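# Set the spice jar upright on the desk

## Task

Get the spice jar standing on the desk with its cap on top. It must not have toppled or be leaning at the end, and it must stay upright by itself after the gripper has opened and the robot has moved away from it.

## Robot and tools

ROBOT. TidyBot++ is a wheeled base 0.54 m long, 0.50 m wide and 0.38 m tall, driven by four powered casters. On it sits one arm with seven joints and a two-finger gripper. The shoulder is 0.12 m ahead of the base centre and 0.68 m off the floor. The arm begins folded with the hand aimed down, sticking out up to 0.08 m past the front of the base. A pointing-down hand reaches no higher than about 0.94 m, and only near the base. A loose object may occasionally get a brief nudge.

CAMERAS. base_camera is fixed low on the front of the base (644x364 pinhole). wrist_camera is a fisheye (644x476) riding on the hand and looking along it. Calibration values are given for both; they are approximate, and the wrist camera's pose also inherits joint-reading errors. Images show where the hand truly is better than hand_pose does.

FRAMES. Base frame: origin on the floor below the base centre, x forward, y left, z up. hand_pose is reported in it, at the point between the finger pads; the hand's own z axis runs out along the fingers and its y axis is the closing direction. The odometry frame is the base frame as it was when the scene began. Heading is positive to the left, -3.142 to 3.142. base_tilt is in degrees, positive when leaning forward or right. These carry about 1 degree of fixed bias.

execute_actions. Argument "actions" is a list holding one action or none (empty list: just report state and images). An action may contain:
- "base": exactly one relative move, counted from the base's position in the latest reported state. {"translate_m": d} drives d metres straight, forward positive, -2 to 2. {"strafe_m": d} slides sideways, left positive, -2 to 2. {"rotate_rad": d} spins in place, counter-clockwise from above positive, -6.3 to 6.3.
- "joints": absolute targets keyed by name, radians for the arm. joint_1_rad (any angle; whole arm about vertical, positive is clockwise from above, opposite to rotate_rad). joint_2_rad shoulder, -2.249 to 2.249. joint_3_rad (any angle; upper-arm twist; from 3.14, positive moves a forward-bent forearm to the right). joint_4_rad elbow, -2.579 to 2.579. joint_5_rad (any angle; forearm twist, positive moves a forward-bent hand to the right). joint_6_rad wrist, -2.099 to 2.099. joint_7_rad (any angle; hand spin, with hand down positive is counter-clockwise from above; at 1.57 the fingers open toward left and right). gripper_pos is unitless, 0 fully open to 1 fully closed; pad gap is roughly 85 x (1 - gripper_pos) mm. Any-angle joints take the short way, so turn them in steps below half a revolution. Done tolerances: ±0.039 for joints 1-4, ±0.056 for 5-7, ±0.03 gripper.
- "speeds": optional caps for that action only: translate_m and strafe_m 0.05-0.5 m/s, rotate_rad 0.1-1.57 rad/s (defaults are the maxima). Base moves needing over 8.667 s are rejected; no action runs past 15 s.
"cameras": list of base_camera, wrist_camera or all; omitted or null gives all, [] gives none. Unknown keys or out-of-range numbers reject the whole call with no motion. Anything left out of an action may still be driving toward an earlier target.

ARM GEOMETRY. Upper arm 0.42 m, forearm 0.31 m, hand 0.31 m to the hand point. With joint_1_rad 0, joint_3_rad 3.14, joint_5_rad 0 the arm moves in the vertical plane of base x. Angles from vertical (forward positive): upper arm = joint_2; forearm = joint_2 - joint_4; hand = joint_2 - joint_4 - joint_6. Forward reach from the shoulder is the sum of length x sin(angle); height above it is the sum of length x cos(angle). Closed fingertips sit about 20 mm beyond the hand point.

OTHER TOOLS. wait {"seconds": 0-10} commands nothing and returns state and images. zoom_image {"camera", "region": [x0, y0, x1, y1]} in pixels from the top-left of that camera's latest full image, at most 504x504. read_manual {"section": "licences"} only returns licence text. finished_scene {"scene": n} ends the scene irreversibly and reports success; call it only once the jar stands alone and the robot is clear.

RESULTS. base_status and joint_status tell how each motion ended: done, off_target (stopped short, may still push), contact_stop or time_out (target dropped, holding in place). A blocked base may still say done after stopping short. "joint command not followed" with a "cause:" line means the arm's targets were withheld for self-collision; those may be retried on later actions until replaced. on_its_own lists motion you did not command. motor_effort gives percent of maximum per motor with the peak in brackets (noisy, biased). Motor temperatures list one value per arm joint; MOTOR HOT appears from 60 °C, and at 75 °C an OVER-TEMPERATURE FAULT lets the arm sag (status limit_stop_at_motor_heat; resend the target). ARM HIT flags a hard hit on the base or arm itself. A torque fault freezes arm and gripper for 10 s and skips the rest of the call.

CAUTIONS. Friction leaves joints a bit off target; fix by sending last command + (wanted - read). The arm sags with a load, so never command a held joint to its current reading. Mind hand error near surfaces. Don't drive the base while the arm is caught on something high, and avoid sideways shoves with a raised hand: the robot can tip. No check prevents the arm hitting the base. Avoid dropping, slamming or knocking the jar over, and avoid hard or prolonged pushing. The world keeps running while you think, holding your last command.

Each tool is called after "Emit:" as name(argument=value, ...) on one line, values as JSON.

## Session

Emit:
execute_actions(actions=[])

Scene clock: 0.00 s.
Motor temperatures (°C, as the motors report them): [37 36 34 36 37 49 47]
base_odometry: x=+0.000 y=+0.000 heading=+0.000 (m, m, rad; odometry frame)
base_tilt: forward=-0.5 right=-0.2 (deg)
base_status: not commanded
joint_positions: joint_1_rad=-0.021 joint_2_rad=-0.297 joint_3_rad=+3.171 joint_4_rad=-2.531 joint_5_rad=-0.013 joint_6_rad=-0.912 joint_7_rad=+1.559 gripper_pos=+0.000
joint_status: not commanded
motor_effort: joint_1_rad=-1 joint_2_rad=-2 joint_3_rad=+0 joint_4_rad=+14 joint_5_rad=-1 joint_6_rad=+0 joint_7_rad=+0 (%)
hand_pose: x=+0.2425 y=+0.0045 z=+0.5794 quat_wxyz=(-0.009, +1.000, -0.014, -0.003) (m; base frame)
pictures: base_camera, wrist_camera
camera_calibration (this result's frames):
wrist_camera: T_world_to_cam=[[0.00237307, -0.99862, -0.0524567, 0.0394368], [-0.99991, -0.00167659, -0.0133172, 0.309465], [0.0132108, 0.0524836, -0.998534, 0.703641], [0, 0, 0, 1]] pos_world=[0.300048, 0.00297159, 0.7088]
Images, in order (width x height): base_camera 644x364, wrist_camera 644x476.

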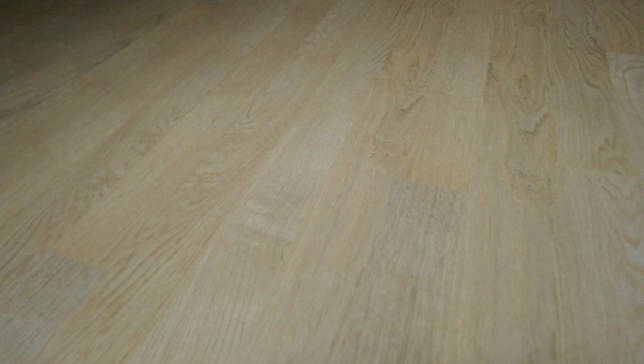

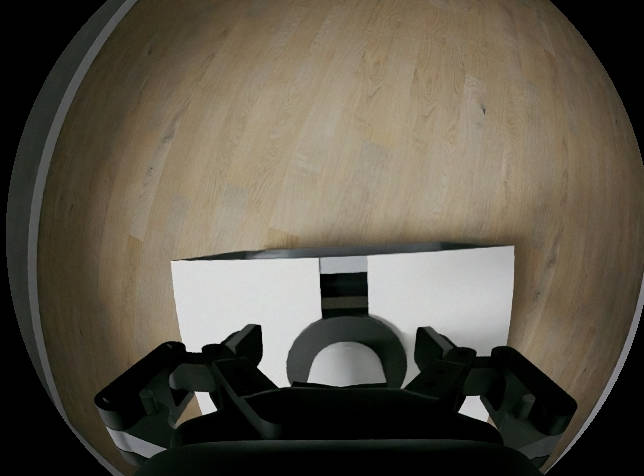

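Emit:
execute_actions(actions=[{"joints": {"joint_1_rad": 0.0, "joint_2_rad": -0.2, "joint_4_rad": -1.7, "joint_6_rad": -0.4}}], cameras=["wrist_camera"])

Scene clock: 4.57 s.
Motor temperatures (°C, as the motors report them): [37 36 34 36 37 49 47]
base_odometry: x=+0.000 y=+0.000 heading=+0.000 (m, m, rad; odometry frame)
base_tilt: forward=-0.5 right=-0.2 (deg)
base_status: not commanded
joint_positions: joint_1_rad=-0.020 joint_2_rad=-0.224 joint_3_rad=+3.171 joint_4_rad=-1.715 joint_5_rad=-0.013 joint_6_rad=-0.424 joint_7_rad=+1.559 gripper_pos=+0.000
joint_status: all done
motor_effort: joint_1_rad=+0(1) joint_2_rad=-13(14) joint_3_rad=+0(0) joint_4_rad=+22(22) joint_5_rad=+0(0) joint_6_rad=+8(8) joint_7_rad=+0(0) (%)
hand_pose: x=+0.6322 y=-0.0035 z=+1.0127 quat_wxyz=(-0.009, +0.817, -0.014, +0.576) (m; base frame)
pictures: wrist_camera
camera_calibration (this result's frames):
wrist_camera: T_world_to_cam=[[0.0304196, -0.999441, -0.0138898, -0.0034771], [-0.319292, 0.00345193, -0.94765, 1.22083], [0.947168, 0.033262, -0.319008, -0.147041], [0, 0, 0, 1]] pos_world=[0.529178, -0.0027985, 1.10996]
Images, in order (width x height): wrist_camera 644x476.

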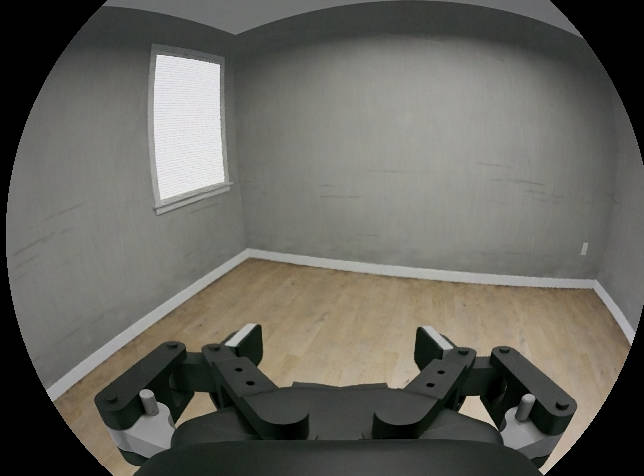

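Emit:
execute_actions(actions=[{"base": {"rotate_rad": 2.85}}])

Scene clock: 18.67 s.
Motor temperatures (°C, as the motors report them): [37 36 34 36 37 49 47]
base_odometry: x=+0.000 y=+0.000 heading=+2.850 (m, m, rad; odometry frame)
base_tilt: forward=-0.5 right=-0.2 (deg)
base_status: done
joint_positions: joint_1_rad=-0.012 joint_2_rad=-0.209 joint_3_rad=+3.170 joint_4_rad=-1.715 joint_5_rad=-0.013 joint_6_rad=-0.424 joint_7_rad=+1.559 gripper_pos=+0.000
joint_status: not commanded
motor_effort: joint_1_rad=-1(1) joint_2_rad=-13(17) joint_3_rad=+0(2) joint_4_rad=+23(23) joint_5_rad=+0(0) joint_6_rad=+8(8) joint_7_rad=+0(0) (%)
hand_pose: x=+0.6372 y=-0.0074 z=+1.0047 quat_wxyz=(-0.007, +0.822, -0.017, +0.570) (m; base frame)
pictures: base_camera, wrist_camera
camera_calibration (this result's frames):
wrist_camera: T_world_to_cam=[[0.0224374, -0.999652, -0.0138783, -0.00253509], [-0.333893, 0.00559185, -0.942594, 1.21911], [0.942344, 0.0257832, -0.333651, -0.136475], [0, 0, 0, 1]] pos_world=[0.535716, -0.00583256, 1.10356]
Images, in order (width x height): base_camera 644x364, wrist_camera 644x476.

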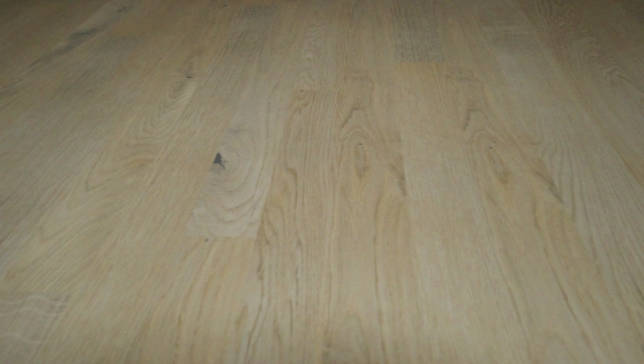

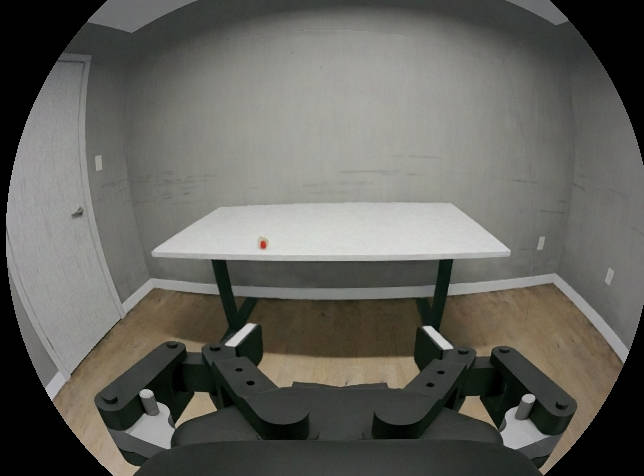

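Emit:
zoom_image(camera="wrist_camera", region=[225, 215, 305, 275])

Region (225, 215, 305, 275) of wrist_camera's 644x476 image, scaled by 6.300; it fills the top 378 rows of this view, and the rest is white.

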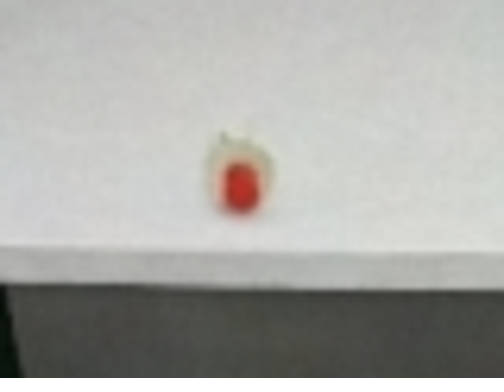

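Emit:
execute_actions(actions=[{"base": {"translate_m": 0.9}, "joints": {"joint_1_rad": -0.53, "joint_2_rad": 0.21, "joint_3_rad": 3.12, "joint_4_rad": -1.09, "joint_6_rad": -1.49, "joint_7_rad": 4.45}}])

Scene clock: 49.30 s.
Motor temperatures (°C, as the motors report them): [37 36 34 36 37 49 47]
base_odometry: x=-0.862 y=+0.258 heading=+2.850 (m, m, rad; odometry frame)
base_tilt: forward=-0.4 right=-0.2 (deg)
base_status: done
joint_positions: joint_1_rad=-0.514 joint_2_rad=+0.200 joint_3_rad=+3.132 joint_4_rad=-1.108 joint_5_rad=-0.013 joint_6_rad=-1.464 joint_7_rad=+4.426 gripper_pos=+0.000
joint_status: all done
motor_effort: joint_1_rad=-1(2) joint_2_rad=-26(28) joint_3_rad=+0(1) joint_4_rad=+19(23) joint_5_rad=+0(1) joint_6_rad=+3(8) joint_7_rad=+0(1) (%)
hand_pose: x=+0.5494 y=+0.2539 z=+0.8856 quat_wxyz=(+0.166, -0.116, +0.976, +0.079) (m; base frame)
pictures: base_camera, wrist_camera
camera_calibration (this result's frames):
wrist_camera: T_world_to_cam=[[-0.270379, 0.959922, 0.0737873, -0.155341], [0.915244, 0.232502, 0.329045, -0.793951], [0.298702, 0.156501, -0.941427, 0.75845], [0, 0, 0, 1]] pos_world=[0.458107, 0.215013, 0.986733]
Images, in order (width x height): base_camera 644x364, wrist_camera 644x476.

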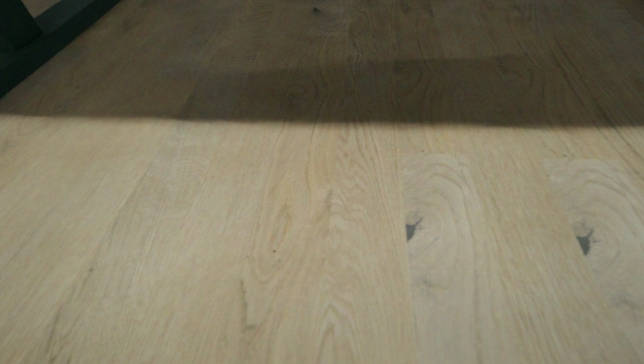

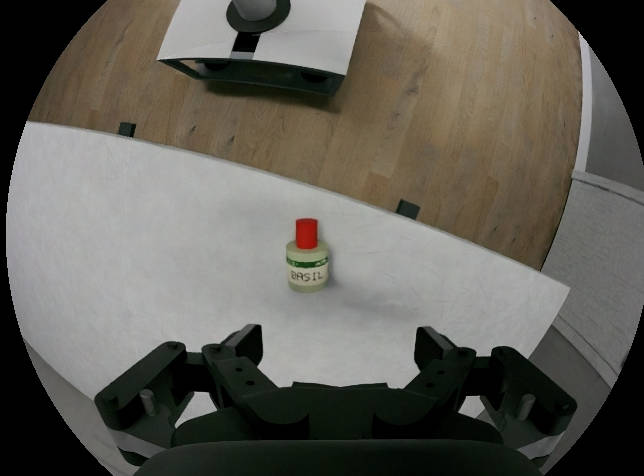

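Emit:
zoom_image(camera="wrist_camera", region=[250, 200, 370, 310])

Region (250, 200, 370, 310) of wrist_camera's 644x476 image, scaled by 4.200; it fills the top 462 rows of this view, and the rest is white.

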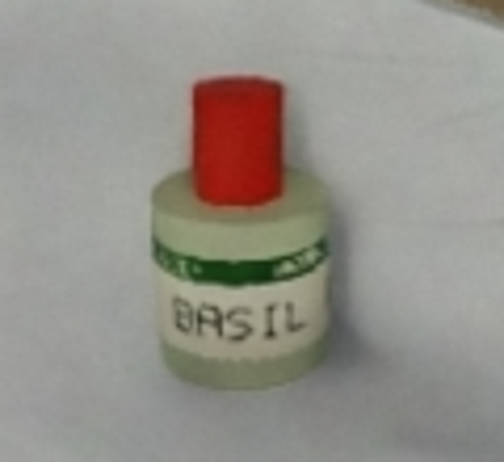

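Emit:
execute_actions(actions=[{"joints": {"joint_1_rad": -0.468, "joint_2_rad": 0.142, "joint_4_rad": -1.497, "joint_6_rad": -1.105, "joint_7_rad": 4.485}}], cameras=["wrist_camera"])

Scene clock: 76.70 s.
Motor temperatures (°C, as the motors report them): [37 36 34 36 37 49 47]
base_odometry: x=-0.862 y=+0.258 heading=+2.850 (m, m, rad; odometry frame)
base_tilt: forward=-0.5 right=-0.2 (deg)
base_status: not commanded
joint_positions: joint_1_rad=-0.487 joint_2_rad=+0.165 joint_3_rad=+3.132 joint_4_rad=-1.481 joint_5_rad=-0.013 joint_6_rad=-1.132 joint_7_rad=+4.445 gripper_pos=+0.000
joint_status: all done
motor_effort: joint_1_rad=-1(1) joint_2_rad=-24(27) joint_3_rad=+0(0) joint_4_rad=+19(20) joint_5_rad=+0(1) joint_6_rad=+3(3) joint_7_rad=-1(1) (%)
hand_pose: x=+0.5506 y=+0.2391 z=+0.7824 quat_wxyz=(+0.165, -0.111, +0.977, +0.074) (m; base frame)
pictures: wrist_camera
camera_calibration (this result's frames):
wrist_camera: T_world_to_cam=[[-0.257574, 0.964018, 0.0657599, -0.134944], [0.918865, 0.22332, 0.325292, -0.754525], [0.298901, 0.144211, -0.943324, 0.667532], [0, 0, 0, 1]] pos_world=[0.459023, 0.202324, 0.884014]
Images, in order (width x height): wrist_camera 644x476.

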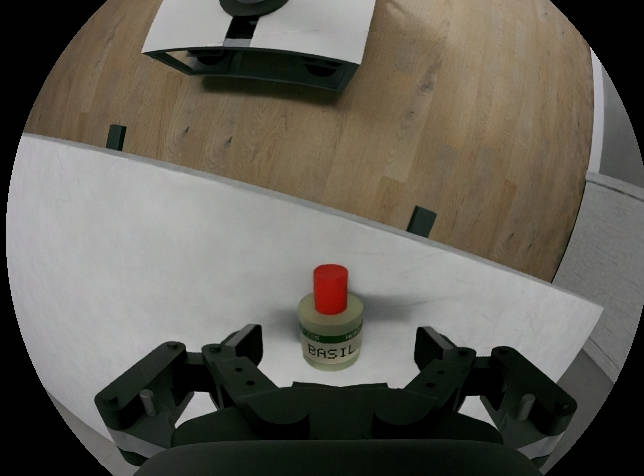

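Emit:
zoom_image(camera="wrist_camera", region=[230, 250, 450, 400])

Region (230, 250, 450, 400) of wrist_camera's 644x476 image, scaled by 2.291; it fills the top 344 rows of this view, and the rest is white.

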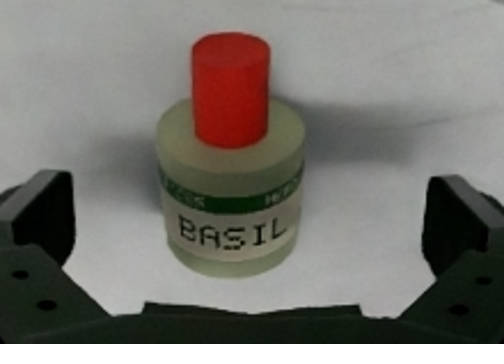

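Emit:
execute_actions(actions=[{"joints": {"joint_1_rad": -0.46, "joint_4_rad": -1.551, "joint_6_rad": -1.055}}], cameras=["wrist_camera"])

Scene clock: 92.00 s.
Motor temperatures (°C, as the motors report them): [37 36 34 36 37 49 47]
base_odometry: x=-0.862 y=+0.258 heading=+2.850 (m, m, rad; odometry frame)
base_tilt: forward=-0.5 right=-0.2 (deg)
base_status: not commanded
joint_positions: joint_1_rad=-0.479 joint_2_rad=+0.162 joint_3_rad=+3.132 joint_4_rad=-1.537 joint_5_rad=-0.013 joint_6_rad=-1.082 joint_7_rad=+4.445 gripper_pos=+0.000
joint_status: all done
motor_effort: joint_1_rad=-1(1) joint_2_rad=-24(26) joint_3_rad=+0(0) joint_4_rad=+19(20) joint_5_rad=+0(0) joint_6_rad=+3(3) joint_7_rad=+0(0) (%)
hand_pose: x=+0.5490 y=+0.2338 z=+0.7657 quat_wxyz=(+0.164, -0.107, +0.978, +0.072) (m; base frame)
pictures: wrist_camera
camera_calibration (this result's frames):
wrist_camera: T_world_to_cam=[[-0.249211, 0.96627, 0.0649318, -0.133626], [0.921617, 0.216028, 0.32242, -0.744038], [0.297517, 0.140193, -0.944367, 0.65552], [0, 0, 0, 1]] pos_world=[0.457388, 0.197952, 0.867621]
Images, in order (width x height): wrist_camera 644x476.

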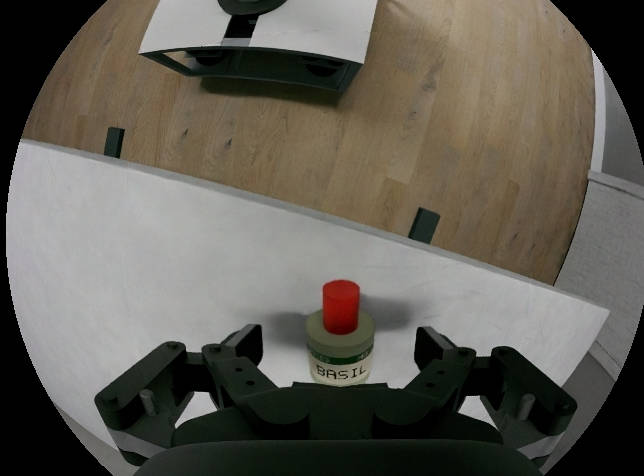

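Emit:
zoom_image(camera="wrist_camera", region=[270, 270, 410, 400])

Region (270, 270, 410, 400) of wrist_camera's 644x476 image, scaled by 3.600; it fills the top 468 rows of this view, and the rest is white.

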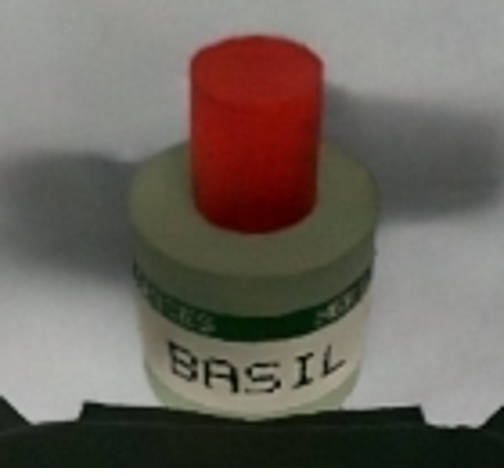

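Emit:
execute_actions(actions=[{"joints": {"joint_4_rad": -1.56, "gripper_pos": 1.0}}], cameras=["wrist_camera"])

Scene clock: 100.33 s.
Motor temperatures (°C, as the motors report them): [37 36 34 36 37 49 47]
base_odometry: x=-0.862 y=+0.258 heading=+2.850 (m, m, rad; odometry frame)
base_tilt: forward=-0.5 right=-0.2 (deg)
base_status: not commanded
joint_positions: joint_1_rad=-0.477 joint_2_rad=+0.137 joint_3_rad=+3.132 joint_4_rad=-1.551 joint_5_rad=-0.013 joint_6_rad=-1.074 joint_7_rad=+4.445 gripper_pos=+0.999
joint_status: all done
motor_effort: joint_1_rad=-1(2) joint_2_rad=-23(25) joint_3_rad=+0(3) joint_4_rad=+19(20) joint_5_rad=+0(2) joint_6_rad=+3(3) joint_7_rad=-1(0) (%)
hand_pose: x=+0.5457 y=+0.2309 z=+0.7730 quat_wxyz=(+0.173, -0.105, +0.976, +0.076) (m; base frame)
pictures: wrist_camera
camera_calibration (this result's frames):
wrist_camera: T_world_to_cam=[[-0.248366, 0.966178, 0.0693833, -0.136049], [0.916171, 0.211043, 0.340722, -0.752776], [0.314556, 0.148191, -0.9376, 0.647484], [0, 0, 0, 1]] pos_world=[0.452212, 0.194364, 0.873009]
Images, in order (width x height): wrist_camera 644x476.

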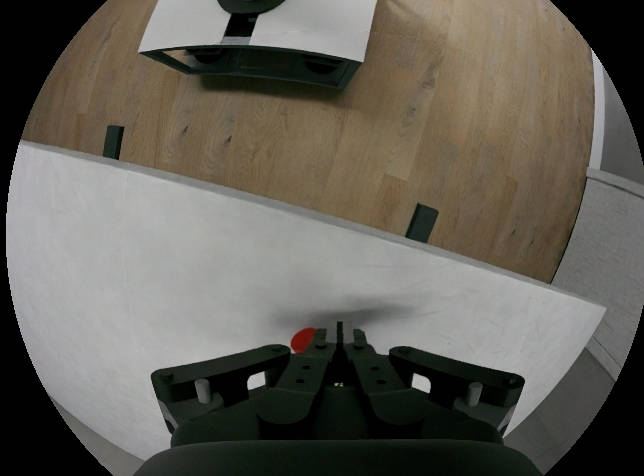

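Emit:
execute_actions(actions=[{"joints": {"joint_4_rad": -1.2, "joint_6_rad": -1.42}}], cameras=["wrist_camera"])

Scene clock: 105.40 s.
Motor temperatures (°C, as the motors report them): [37 36 34 36 37 49 47]
base_odometry: x=-0.862 y=+0.258 heading=+2.850 (m, m, rad; odometry frame)
base_tilt: forward=-0.5 right=-0.2 (deg)
base_status: not commanded
joint_positions: joint_1_rad=-0.477 joint_2_rad=+0.137 joint_3_rad=+3.132 joint_4_rad=-1.216 joint_5_rad=-0.013 joint_6_rad=-1.394 joint_7_rad=+4.445 gripper_pos=+0.999
joint_status: all done
motor_effort: joint_1_rad=-1(0) joint_2_rad=-23(25) joint_3_rad=+0(0) joint_4_rad=+19(20) joint_5_rad=+0(0) joint_6_rad=+3(4) joint_7_rad=+0(0) (%)
hand_pose: x=+0.5445 y=+0.2306 z=+0.8792 quat_wxyz=(+0.180, -0.107, +0.975, +0.079) (m; base frame)
pictures: wrist_camera
camera_calibration (this result's frames):
wrist_camera: T_world_to_cam=[[-0.253149, 0.964713, 0.0724185, -0.143125], [0.910961, 0.212505, 0.353541, -0.796524], [0.325676, 0.155469, -0.932612, 0.735298], [0, 0, 0, 1]] pos_world=[0.449901, 0.193024, 0.977716]
Images, in order (width x height): wrist_camera 644x476.

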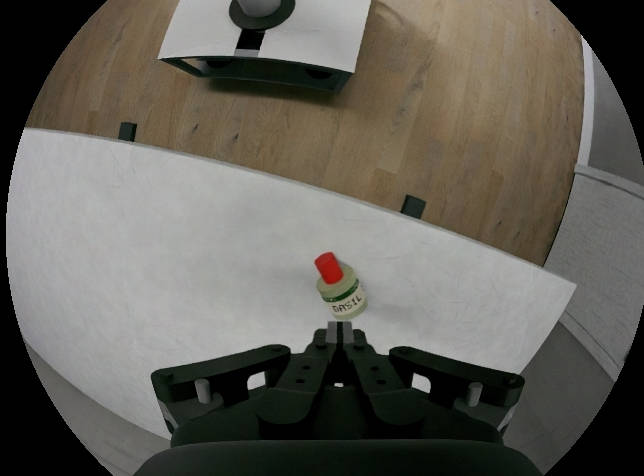

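Emit:
zoom_image(camera="wrist_camera", region=[290, 235, 400, 335])

Region (290, 235, 400, 335) of wrist_camera's 644x476 image, scaled by 4.582; it fills the top 458 rows of this view, and the rest is white.

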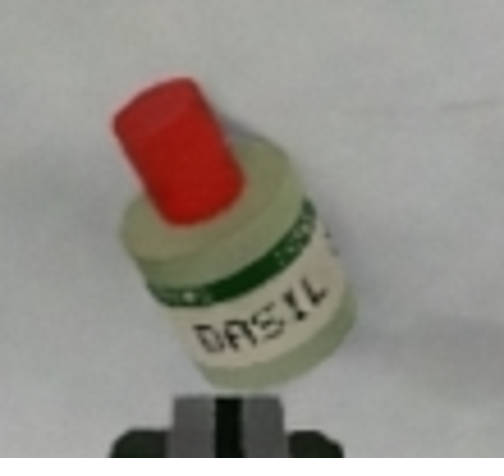

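Emit:
execute_actions(actions=[{"joints": {"joint_1_rad": -0.505, "joint_2_rad": 0.2, "joint_4_rad": -1.468, "joint_6_rad": -1.058, "joint_7_rad": 4.95, "gripper_pos": 0.0}}], cameras=["wrist_camera"])

Scene clock: 124.57 s.
Motor temperatures (°C, as the motors report them): [37 36 34 36 37 49 47]
base_odometry: x=-0.862 y=+0.258 heading=+2.850 (m, m, rad; odometry frame)
base_tilt: forward=-0.5 right=-0.2 (deg)
base_status: not commanded
joint_positions: joint_1_rad=-0.487 joint_2_rad=+0.189 joint_3_rad=+3.132 joint_4_rad=-1.455 joint_5_rad=-0.013 joint_6_rad=-1.084 joint_7_rad=+4.914 gripper_pos=+0.000
joint_status: all done
motor_effort: joint_1_rad=-1(0) joint_2_rad=-26(27) joint_3_rad=+0(0) joint_4_rad=+19(22) joint_5_rad=+0(0) joint_6_rad=+3(3) joint_7_rad=+1(1) (%)
hand_pose: x=+0.5720 y=+0.2503 z=+0.7873 quat_wxyz=(+0.202, -0.333, +0.920, +0.037) (m; base frame)
pictures: wrist_camera
camera_calibration (this result's frames):
wrist_camera: T_world_to_cam=[[-0.635942, 0.763963, -0.109266, 0.263683], [0.684176, 0.623613, 0.378167, -0.785872], [0.357045, 0.165735, -0.919267, 0.606572], [0, 0, 0, 1]] pos_world=[0.488788, 0.188106, 0.883604]
Images, in order (width x height): wrist_camera 644x476.

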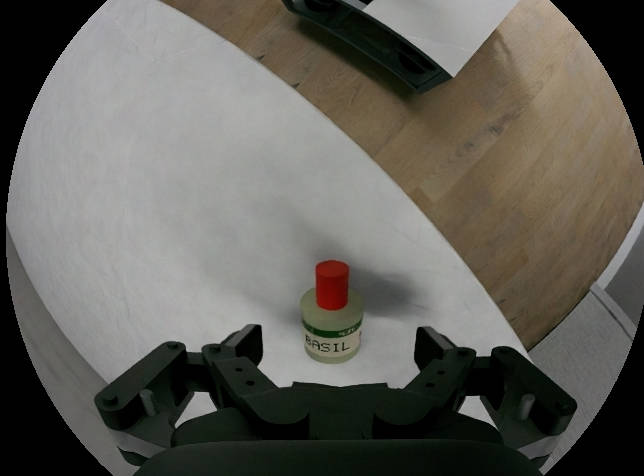

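Emit:
zoom_image(camera="wrist_camera", region=[265, 250, 405, 380])

Region (265, 250, 405, 380) of wrist_camera's 644x476 image, scaled by 3.600; it fills the top 468 rows of this view, and the rest is white.

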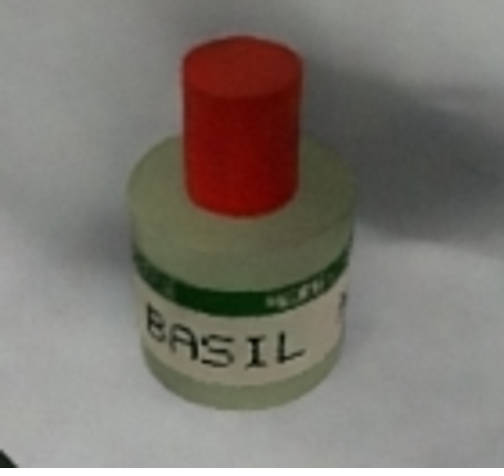

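Emit:
execute_actions(actions=[{"joints": {"joint_1_rad": -0.46, "joint_2_rad": 0.25}}], cameras=["wrist_camera"])

Scene clock: 139.73 s.
Motor temperatures (°C, as the motors report them): [37 36 34 36 37 49 47]
base_odometry: x=-0.862 y=+0.258 heading=+2.850 (m, m, rad; odometry frame)
base_tilt: forward=-0.5 right=-0.2 (deg)
base_status: not commanded
joint_positions: joint_1_rad=-0.469 joint_2_rad=+0.236 joint_3_rad=+3.131 joint_4_rad=-1.455 joint_5_rad=-0.013 joint_6_rad=-1.084 joint_7_rad=+4.914 gripper_pos=+0.000
joint_status: all done
motor_effort: joint_1_rad=+0(1) joint_2_rad=-27(29) joint_3_rad=-1(1) joint_4_rad=+19(19) joint_5_rad=-1(1) joint_6_rad=+3(3) joint_7_rad=+0(0) (%)
hand_pose: x=+0.5798 y=+0.2451 z=+0.7626 quat_wxyz=(+0.179, -0.327, +0.927, +0.033) (m; base frame)
pictures: wrist_camera
camera_calibration (this result's frames):
wrist_camera: T_world_to_cam=[[-0.628256, 0.771672, -0.0990752, 0.255812], [0.709079, 0.620338, 0.335242, -0.759532], [0.320157, 0.140366, -0.936908, 0.623016], [0, 0, 0, 1]] pos_world=[0.499821, 0.186313, 0.86368]
Images, in order (width x height): wrist_camera 644x476.

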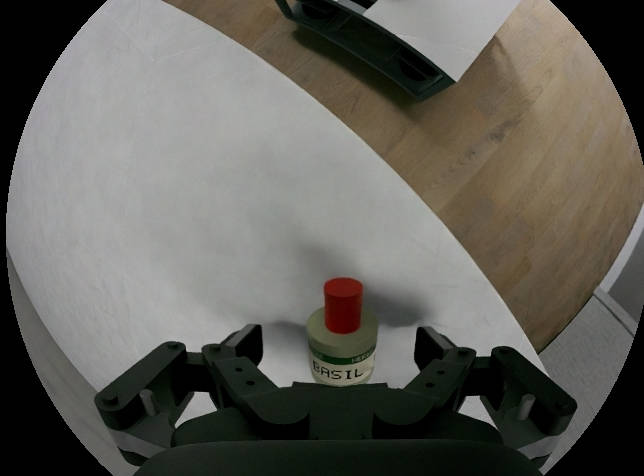

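Emit:
zoom_image(camera="wrist_camera", region=[270, 270, 410, 400])

Region (270, 270, 410, 400) of wrist_camera's 644x476 image, scaled by 3.600; it fills the top 468 rows of this view, and the rest is white.

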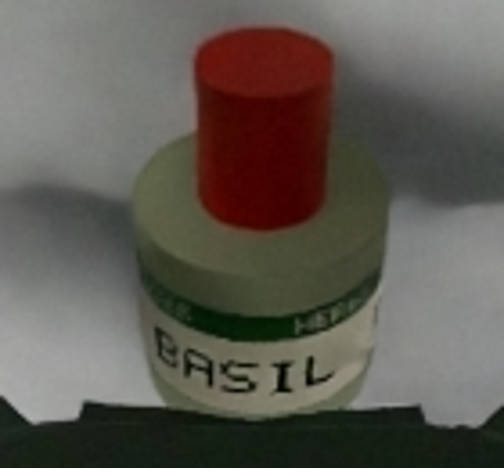

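Emit:
execute_actions(actions=[{"joints": {"joint_2_rad": 0.259, "joint_6_rad": -1.08}}], cameras=[])

Emit:
execute_actions(actions=[{"joints": {"gripper_pos": 1.0}}], cameras=["wrist_camera"])

Scene clock: 151.23 s.
Motor temperatures (°C, as the motors report them): [37 37 34 36 37 49 47]
base_odometry: x=-0.862 y=+0.258 heading=+2.850 (m, m, rad; odometry frame)
base_tilt: forward=-0.5 right=-0.2 (deg)
base_status: not commanded
joint_positions: joint_1_rad=-0.469 joint_2_rad=+0.239 joint_3_rad=+3.131 joint_4_rad=-1.455 joint_5_rad=-0.013 joint_6_rad=-1.084 joint_7_rad=+4.914 gripper_pos=+0.000
joint_status: all done
motor_effort: joint_1_rad=+0(1) joint_2_rad=-27(27) joint_3_rad=+0(0) joint_4_rad=+19(19) joint_5_rad=+0(1) joint_6_rad=+3(3) joint_7_rad=+0(1) (%)
hand_pose: x=+0.5800 y=+0.2452 z=+0.7608 quat_wxyz=(+0.178, -0.327, +0.928, +0.032) (m; base frame)
pictures: none
No camera images: the call's "cameras" was empty. Leave "cameras" out to get every camera's image.

Scene clock: 152.33 s.
Motor temperatures (°C, as the motors report them): [37 37 34 36 37 49 47]
base_odometry: x=-0.862 y=+0.258 heading=+2.850 (m, m, rad; odometry frame)
base_tilt: forward=-0.5 right=-0.2 (deg)
base_status: not commanded
joint_positions: joint_1_rad=-0.469 joint_2_rad=+0.237 joint_3_rad=+3.131 joint_4_rad=-1.454 joint_5_rad=-0.013 joint_6_rad=-1.084 joint_7_rad=+4.914 gripper_pos=+0.636
joint_status: gripper_pos off_target (ended at +0.636, target +1.000)
motor_effort: joint_1_rad=+0(0) joint_2_rad=-26(28) joint_3_rad=+0(1) joint_4_rad=+18(19) joint_5_rad=+0(0) joint_6_rad=+2(2) joint_7_rad=+0(0) (%)
hand_pose: x=+0.5802 y=+0.2454 z=+0.7623 quat_wxyz=(+0.179, -0.327, +0.927, +0.033) (m; base frame)
pictures: wrist_camera
camera_calibration (this result's frames):
wrist_camera: T_world_to_cam=[[-0.628295, 0.77165, -0.0990015, 0.255851], [0.70915, 0.620387, 0.335002, -0.759778], [0.319924, 0.140273, -0.937002, 0.622832], [0, 0, 0, 1]] pos_world=[0.500288, 0.186561, 0.863451]
Images, in order (width x height): wrist_camera 644x476.

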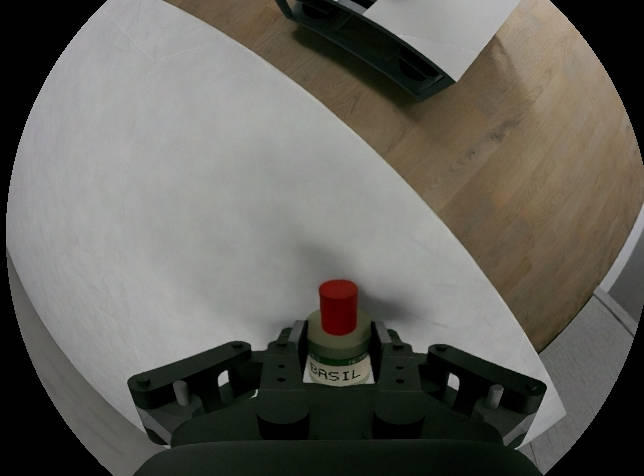

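Emit:
execute_actions(actions=[{"joints": {"joint_2_rad": 0.17, "joint_6_rad": 0.165, "joint_7_rad": 7.905}}], cameras=["wrist_camera"])

Scene clock: 177.93 s.
Motor temperatures (°C, as the motors report them): [37 37 34 36 37 49 47]
base_odometry: x=-0.862 y=+0.258 heading=+2.850 (m, m, rad; odometry frame)
base_tilt: forward=-0.5 right=-0.2 (deg)
base_status: not commanded
joint_positions: joint_1_rad=-0.469 joint_2_rad=+0.191 joint_3_rad=+3.131 joint_4_rad=-1.460 joint_5_rad=-0.013 joint_6_rad=+0.144 joint_7_rad=+7.887 gripper_pos=+0.636
joint_status: all done
motor_effort: joint_1_rad=+0(1) joint_2_rad=-29(31) joint_3_rad=+0(1) joint_4_rad=+23(24) joint_5_rad=+0(0) joint_6_rad=+9(9) joint_7_rad=+1(1) (%)
hand_pose: x=+0.7431 y=+0.3249 z=+1.0901 quat_wxyz=(+0.166, -0.663, -0.168, -0.710) (m; base frame)
pictures: wrist_camera
camera_calibration (this result's frames):
wrist_camera: T_world_to_cam=[[0.486561, -0.872229, 0.0497577, -0.127209], [0.0950401, -0.00377116, -0.995466, 1.07502], [0.868462, 0.489084, 0.0810618, -0.764039], [0, 0, 0, 1]] pos_world=[0.623263, 0.266777, 1.13841]
Images, in order (width x height): wrist_camera 644x476.

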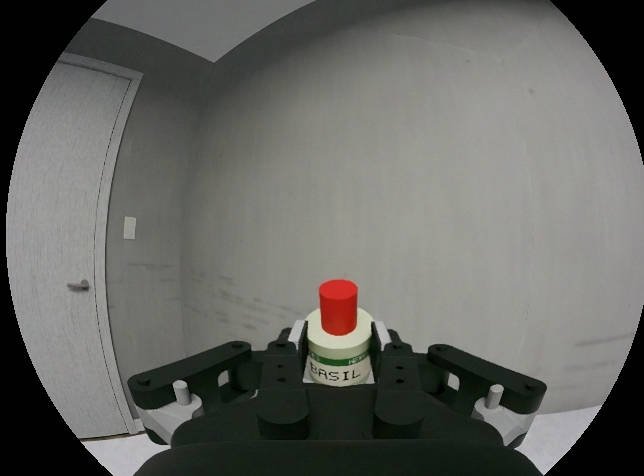

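Emit:
execute_actions(actions=[{"joints": {"joint_2_rad": 0.59, "joint_7_rad": 7.835}}], cameras=["wrist_camera"])

Scene clock: 185.53 s.
Motor temperatures (°C, as the motors report them): [37 37 34 36 37 49 47]
base_odometry: x=-0.862 y=+0.258 heading=+2.850 (m, m, rad; odometry frame)
base_tilt: forward=-0.5 right=-0.2 (deg)
base_status: not commanded
joint_positions: joint_1_rad=-0.469 joint_2_rad=+0.599 joint_3_rad=+3.131 joint_4_rad=-1.465 joint_5_rad=-0.013 joint_6_rad=+0.144 joint_7_rad=+7.874 gripper_pos=+0.636
joint_status: all done
motor_effort: joint_1_rad=+0(1) joint_2_rad=-41(47) joint_3_rad=+0(1) joint_4_rad=+21(24) joint_5_rad=+0(0) joint_6_rad=+8(9) joint_7_rad=+0(1) (%)
hand_pose: x=+0.8349 y=+0.3715 z=+0.7746 quat_wxyz=(+0.136, -0.795, -0.195, -0.558) (m; base frame)
pictures: wrist_camera
camera_calibration (this result's frames):
wrist_camera: T_world_to_cam=[[0.497992, -0.866986, 0.0184349, -0.102797], [-0.273171, -0.177013, -0.945539, 1.08552], [0.823032, 0.465835, -0.324987, -0.479914], [0, 0, 0, 1]] pos_world=[0.74271, 0.326589, 0.872333]
Images, in order (width x height): wrist_camera 644x476.

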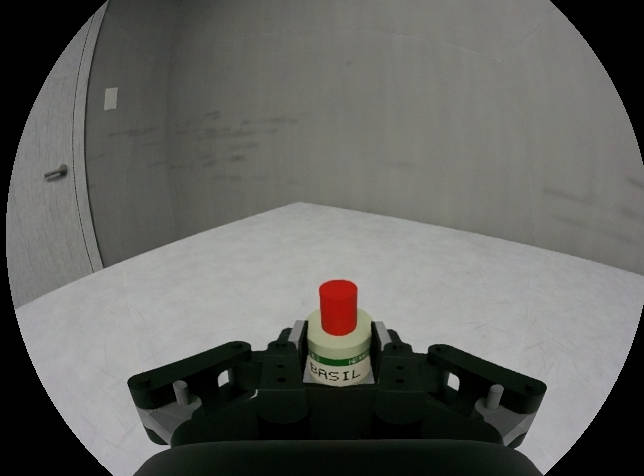

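Emit:
execute_actions(actions=[{"joints": {"joint_2_rad": 0.628}}], cameras=[])

Scene clock: 188.50 s.
Motor temperatures (°C, as the motors report them): [37 37 34 36 37 49 47]
base_odometry: x=-0.862 y=+0.258 heading=+2.850 (m, m, rad; odometry frame)
base_tilt: forward=-0.4 right=-0.2 (deg)
base_status: not commanded
joint_positions: joint_1_rad=-0.469 joint_2_rad=+0.612 joint_3_rad=+3.131 joint_4_rad=-1.465 joint_5_rad=-0.013 joint_6_rad=+0.147 joint_7_rad=+7.874 gripper_pos=+0.636
joint_status: all done
motor_effort: joint_1_rad=+0(1) joint_2_rad=-41(43) joint_3_rad=-1(1) joint_4_rad=+20(21) joint_5_rad=+0(0) joint_6_rad=+8(8) joint_7_rad=+1(1) (%)
hand_pose: x=+0.8362 y=+0.3721 z=+0.7646 quat_wxyz=(+0.135, -0.798, -0.196, -0.553) (m; base frame)
pictures: none
No camera images: the call's "cameras" was empty. Leave "cameras" out to get every camera's image.

Emit:
execute_actions(actions=[{"joints": {"joint_2_rad": 0.646}}], cameras=["wrist_camera"])

Scene clock: 193.20 s.
Motor temperatures (°C, as the motors report them): [37 37 34 36 37 49 47]
base_odometry: x=-0.862 y=+0.258 heading=+2.850 (m, m, rad; odometry frame)
base_tilt: forward=-0.5 right=-0.2 (deg)
base_status: not commanded
joint_positions: joint_1_rad=-0.469 joint_2_rad=+0.613 joint_3_rad=+3.131 joint_4_rad=-1.465 joint_5_rad=-0.013 joint_6_rad=+0.148 joint_7_rad=+7.874 gripper_pos=+0.636
joint_status: all done
motor_effort: joint_1_rad=-1(1) joint_2_rad=-39(41) joint_3_rad=-1(1) joint_4_rad=+19(20) joint_5_rad=-1(0) joint_6_rad=+7(8) joint_7_rad=+0(0) (%)
hand_pose: x=+0.8364 y=+0.3722 z=+0.7643 quat_wxyz=(+0.135, -0.798, -0.195, -0.554) (m; base frame)
pictures: wrist_camera
camera_calibration (this result's frames):
wrist_camera: T_world_to_cam=[[0.498032, -0.866978, 0.0176657, -0.10216], [-0.281988, -0.181184, -0.942154, 1.08269], [0.820028, 0.464242, -0.334713, -0.474255], [0, 0, 0, 1]] pos_world=[0.745087, 0.327765, 0.863129]
Images, in order (width x height): wrist_camera 644x476.

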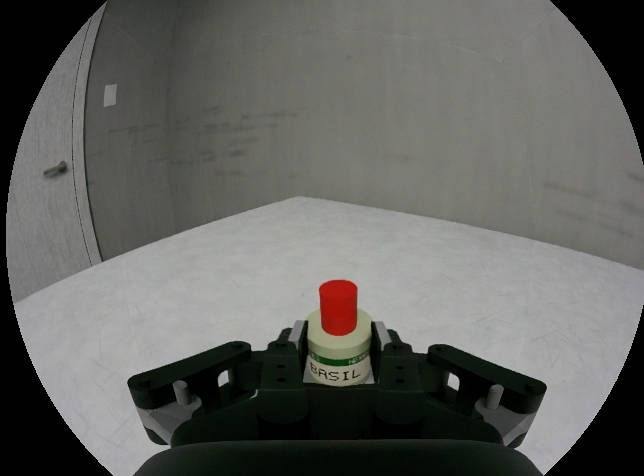

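Emit:
execute_actions(actions=[{"joints": {"joint_2_rad": 0.612, "gripper_pos": 0.0}}], cameras=["wrist_camera"])

Scene clock: 196.67 s.
Motor temperatures (°C, as the motors report them): [37 37 34 36 37 49 47]
base_odometry: x=-0.862 y=+0.258 heading=+2.850 (m, m, rad; odometry frame)
base_tilt: forward=-0.5 right=-0.2 (deg)
base_status: not commanded
joint_positions: joint_1_rad=-0.469 joint_2_rad=+0.612 joint_3_rad=+3.131 joint_4_rad=-1.465 joint_5_rad=-0.013 joint_6_rad=+0.148 joint_7_rad=+7.874 gripper_pos=+0.000
joint_status: all done
motor_effort: joint_1_rad=+0(1) joint_2_rad=-42(42) joint_3_rad=-1(1) joint_4_rad=+20(21) joint_5_rad=+0(0) joint_6_rad=+8(9) joint_7_rad=+0(0) (%)
hand_pose: x=+0.8363 y=+0.3722 z=+0.7648 quat_wxyz=(+0.135, -0.798, -0.195, -0.554) (m; base frame)
pictures: wrist_camera
camera_calibration (this result's frames):
wrist_camera: T_world_to_cam=[[0.498023, -0.866983, 0.0176955, -0.102179], [-0.281504, -0.180938, -0.942347, 1.08277], [0.820201, 0.464329, -0.33417, -0.474645], [0, 0, 0, 1]] pos_world=[0.744994, 0.327718, 0.863536]
Images, in order (width x height): wrist_camera 644x476.

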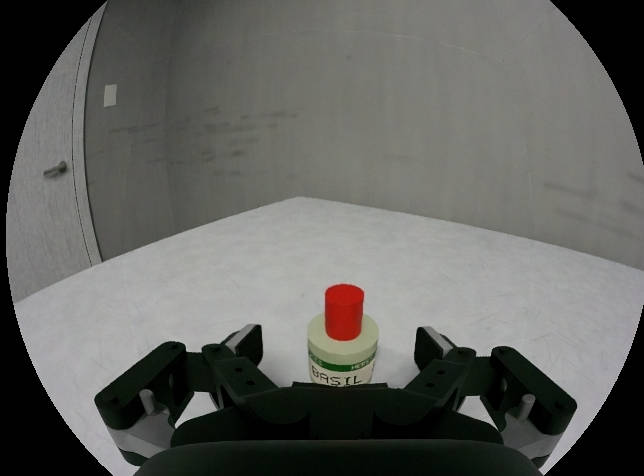

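Emit:
execute_actions(actions=[{"joints": {"joint_2_rad": 0.35}}], cameras=[])

Emit:
execute_actions(actions=[{"base": {"translate_m": -0.45}, "joints": {"joint_2_rad": -0.2, "joint_4_rad": -1.8, "joint_6_rad": -0.35}}])

Scene clock: 201.03 s.
Motor temperatures (°C, as the motors report them): [37 37 34 36 37 49 47]
base_odometry: x=-0.862 y=+0.258 heading=+2.850 (m, m, rad; odometry frame)
base_tilt: forward=-0.5 right=-0.2 (deg)
base_status: not commanded
joint_positions: joint_1_rad=-0.469 joint_2_rad=+0.344 joint_3_rad=+3.131 joint_4_rad=-1.465 joint_5_rad=-0.013 joint_6_rad=+0.148 joint_7_rad=+7.874 gripper_pos=+0.000
joint_status: all done
motor_effort: joint_1_rad=-1(1) joint_2_rad=-35(45) joint_3_rad=-1(1) joint_4_rad=+22(23) joint_5_rad=+0(0) joint_6_rad=+9(9) joint_7_rad=+1(1) (%)
hand_pose: x=+0.7910 y=+0.3492 z=+0.9758 quat_wxyz=(+0.158, -0.717, -0.176, -0.656) (m; base frame)
pictures: none
No camera images: the call's "cameras" was empty. Leave "cameras" out to get every camera's image.

Scene clock: 203.43 s.
Motor temperatures (°C, as the motors report them): [37 37 34 36 37 49 47]
base_odometry: x=-0.431 y=+0.129 heading=+2.851 (m, m, rad; odometry frame)
base_tilt: forward=-0.5 right=-0.2 (deg)
base_status: done
joint_positions: joint_1_rad=-0.469 joint_2_rad=-0.201 joint_3_rad=+3.128 joint_4_rad=-1.783 joint_5_rad=-0.013 joint_6_rad=-0.326 joint_7_rad=+7.874 gripper_pos=+0.000
joint_status: all done
motor_effort: joint_1_rad=+0(2) joint_2_rad=-14(38) joint_3_rad=+0(1) joint_4_rad=+22(23) joint_5_rad=-1(0) joint_6_rad=+8(9) joint_7_rad=+0(1) (%)
hand_pose: x=+0.5815 y=+0.2462 z=+0.9875 quat_wxyz=(+0.136, -0.791, -0.200, -0.562) (m; base frame)
pictures: base_camera, wrist_camera
camera_calibration (this result's frames):
wrist_camera: T_world_to_cam=[[0.506133, -0.862056, 0.0262308, -0.102815], [-0.259105, -0.180995, -0.948739, 1.1914], [0.822614, 0.473392, -0.314971, -0.155336], [0, 0, 0, 1]] pos_world=[0.488518, 0.20054, 1.0841]
Images, in order (width x height): base_camera 644x364, wrist_camera 644x476.

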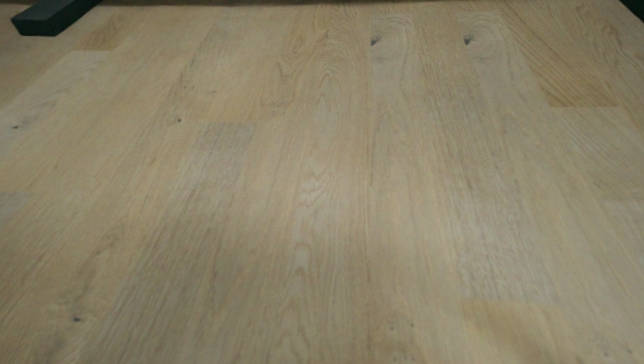

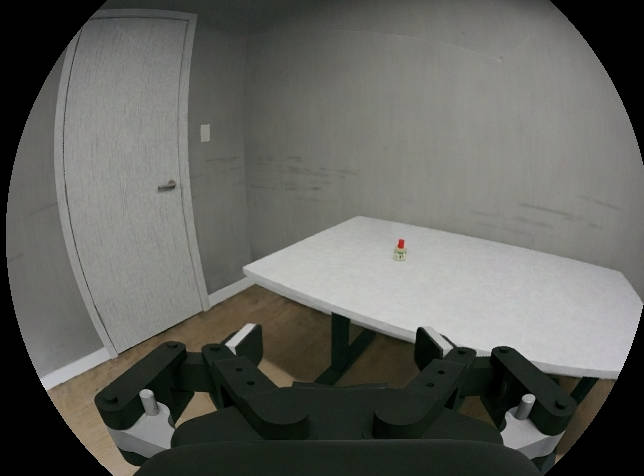

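The jar is upright with its cap up, and the robot is clear of it.

Emit:
finished_scene(scene=2)

The scene is finished: the task was done.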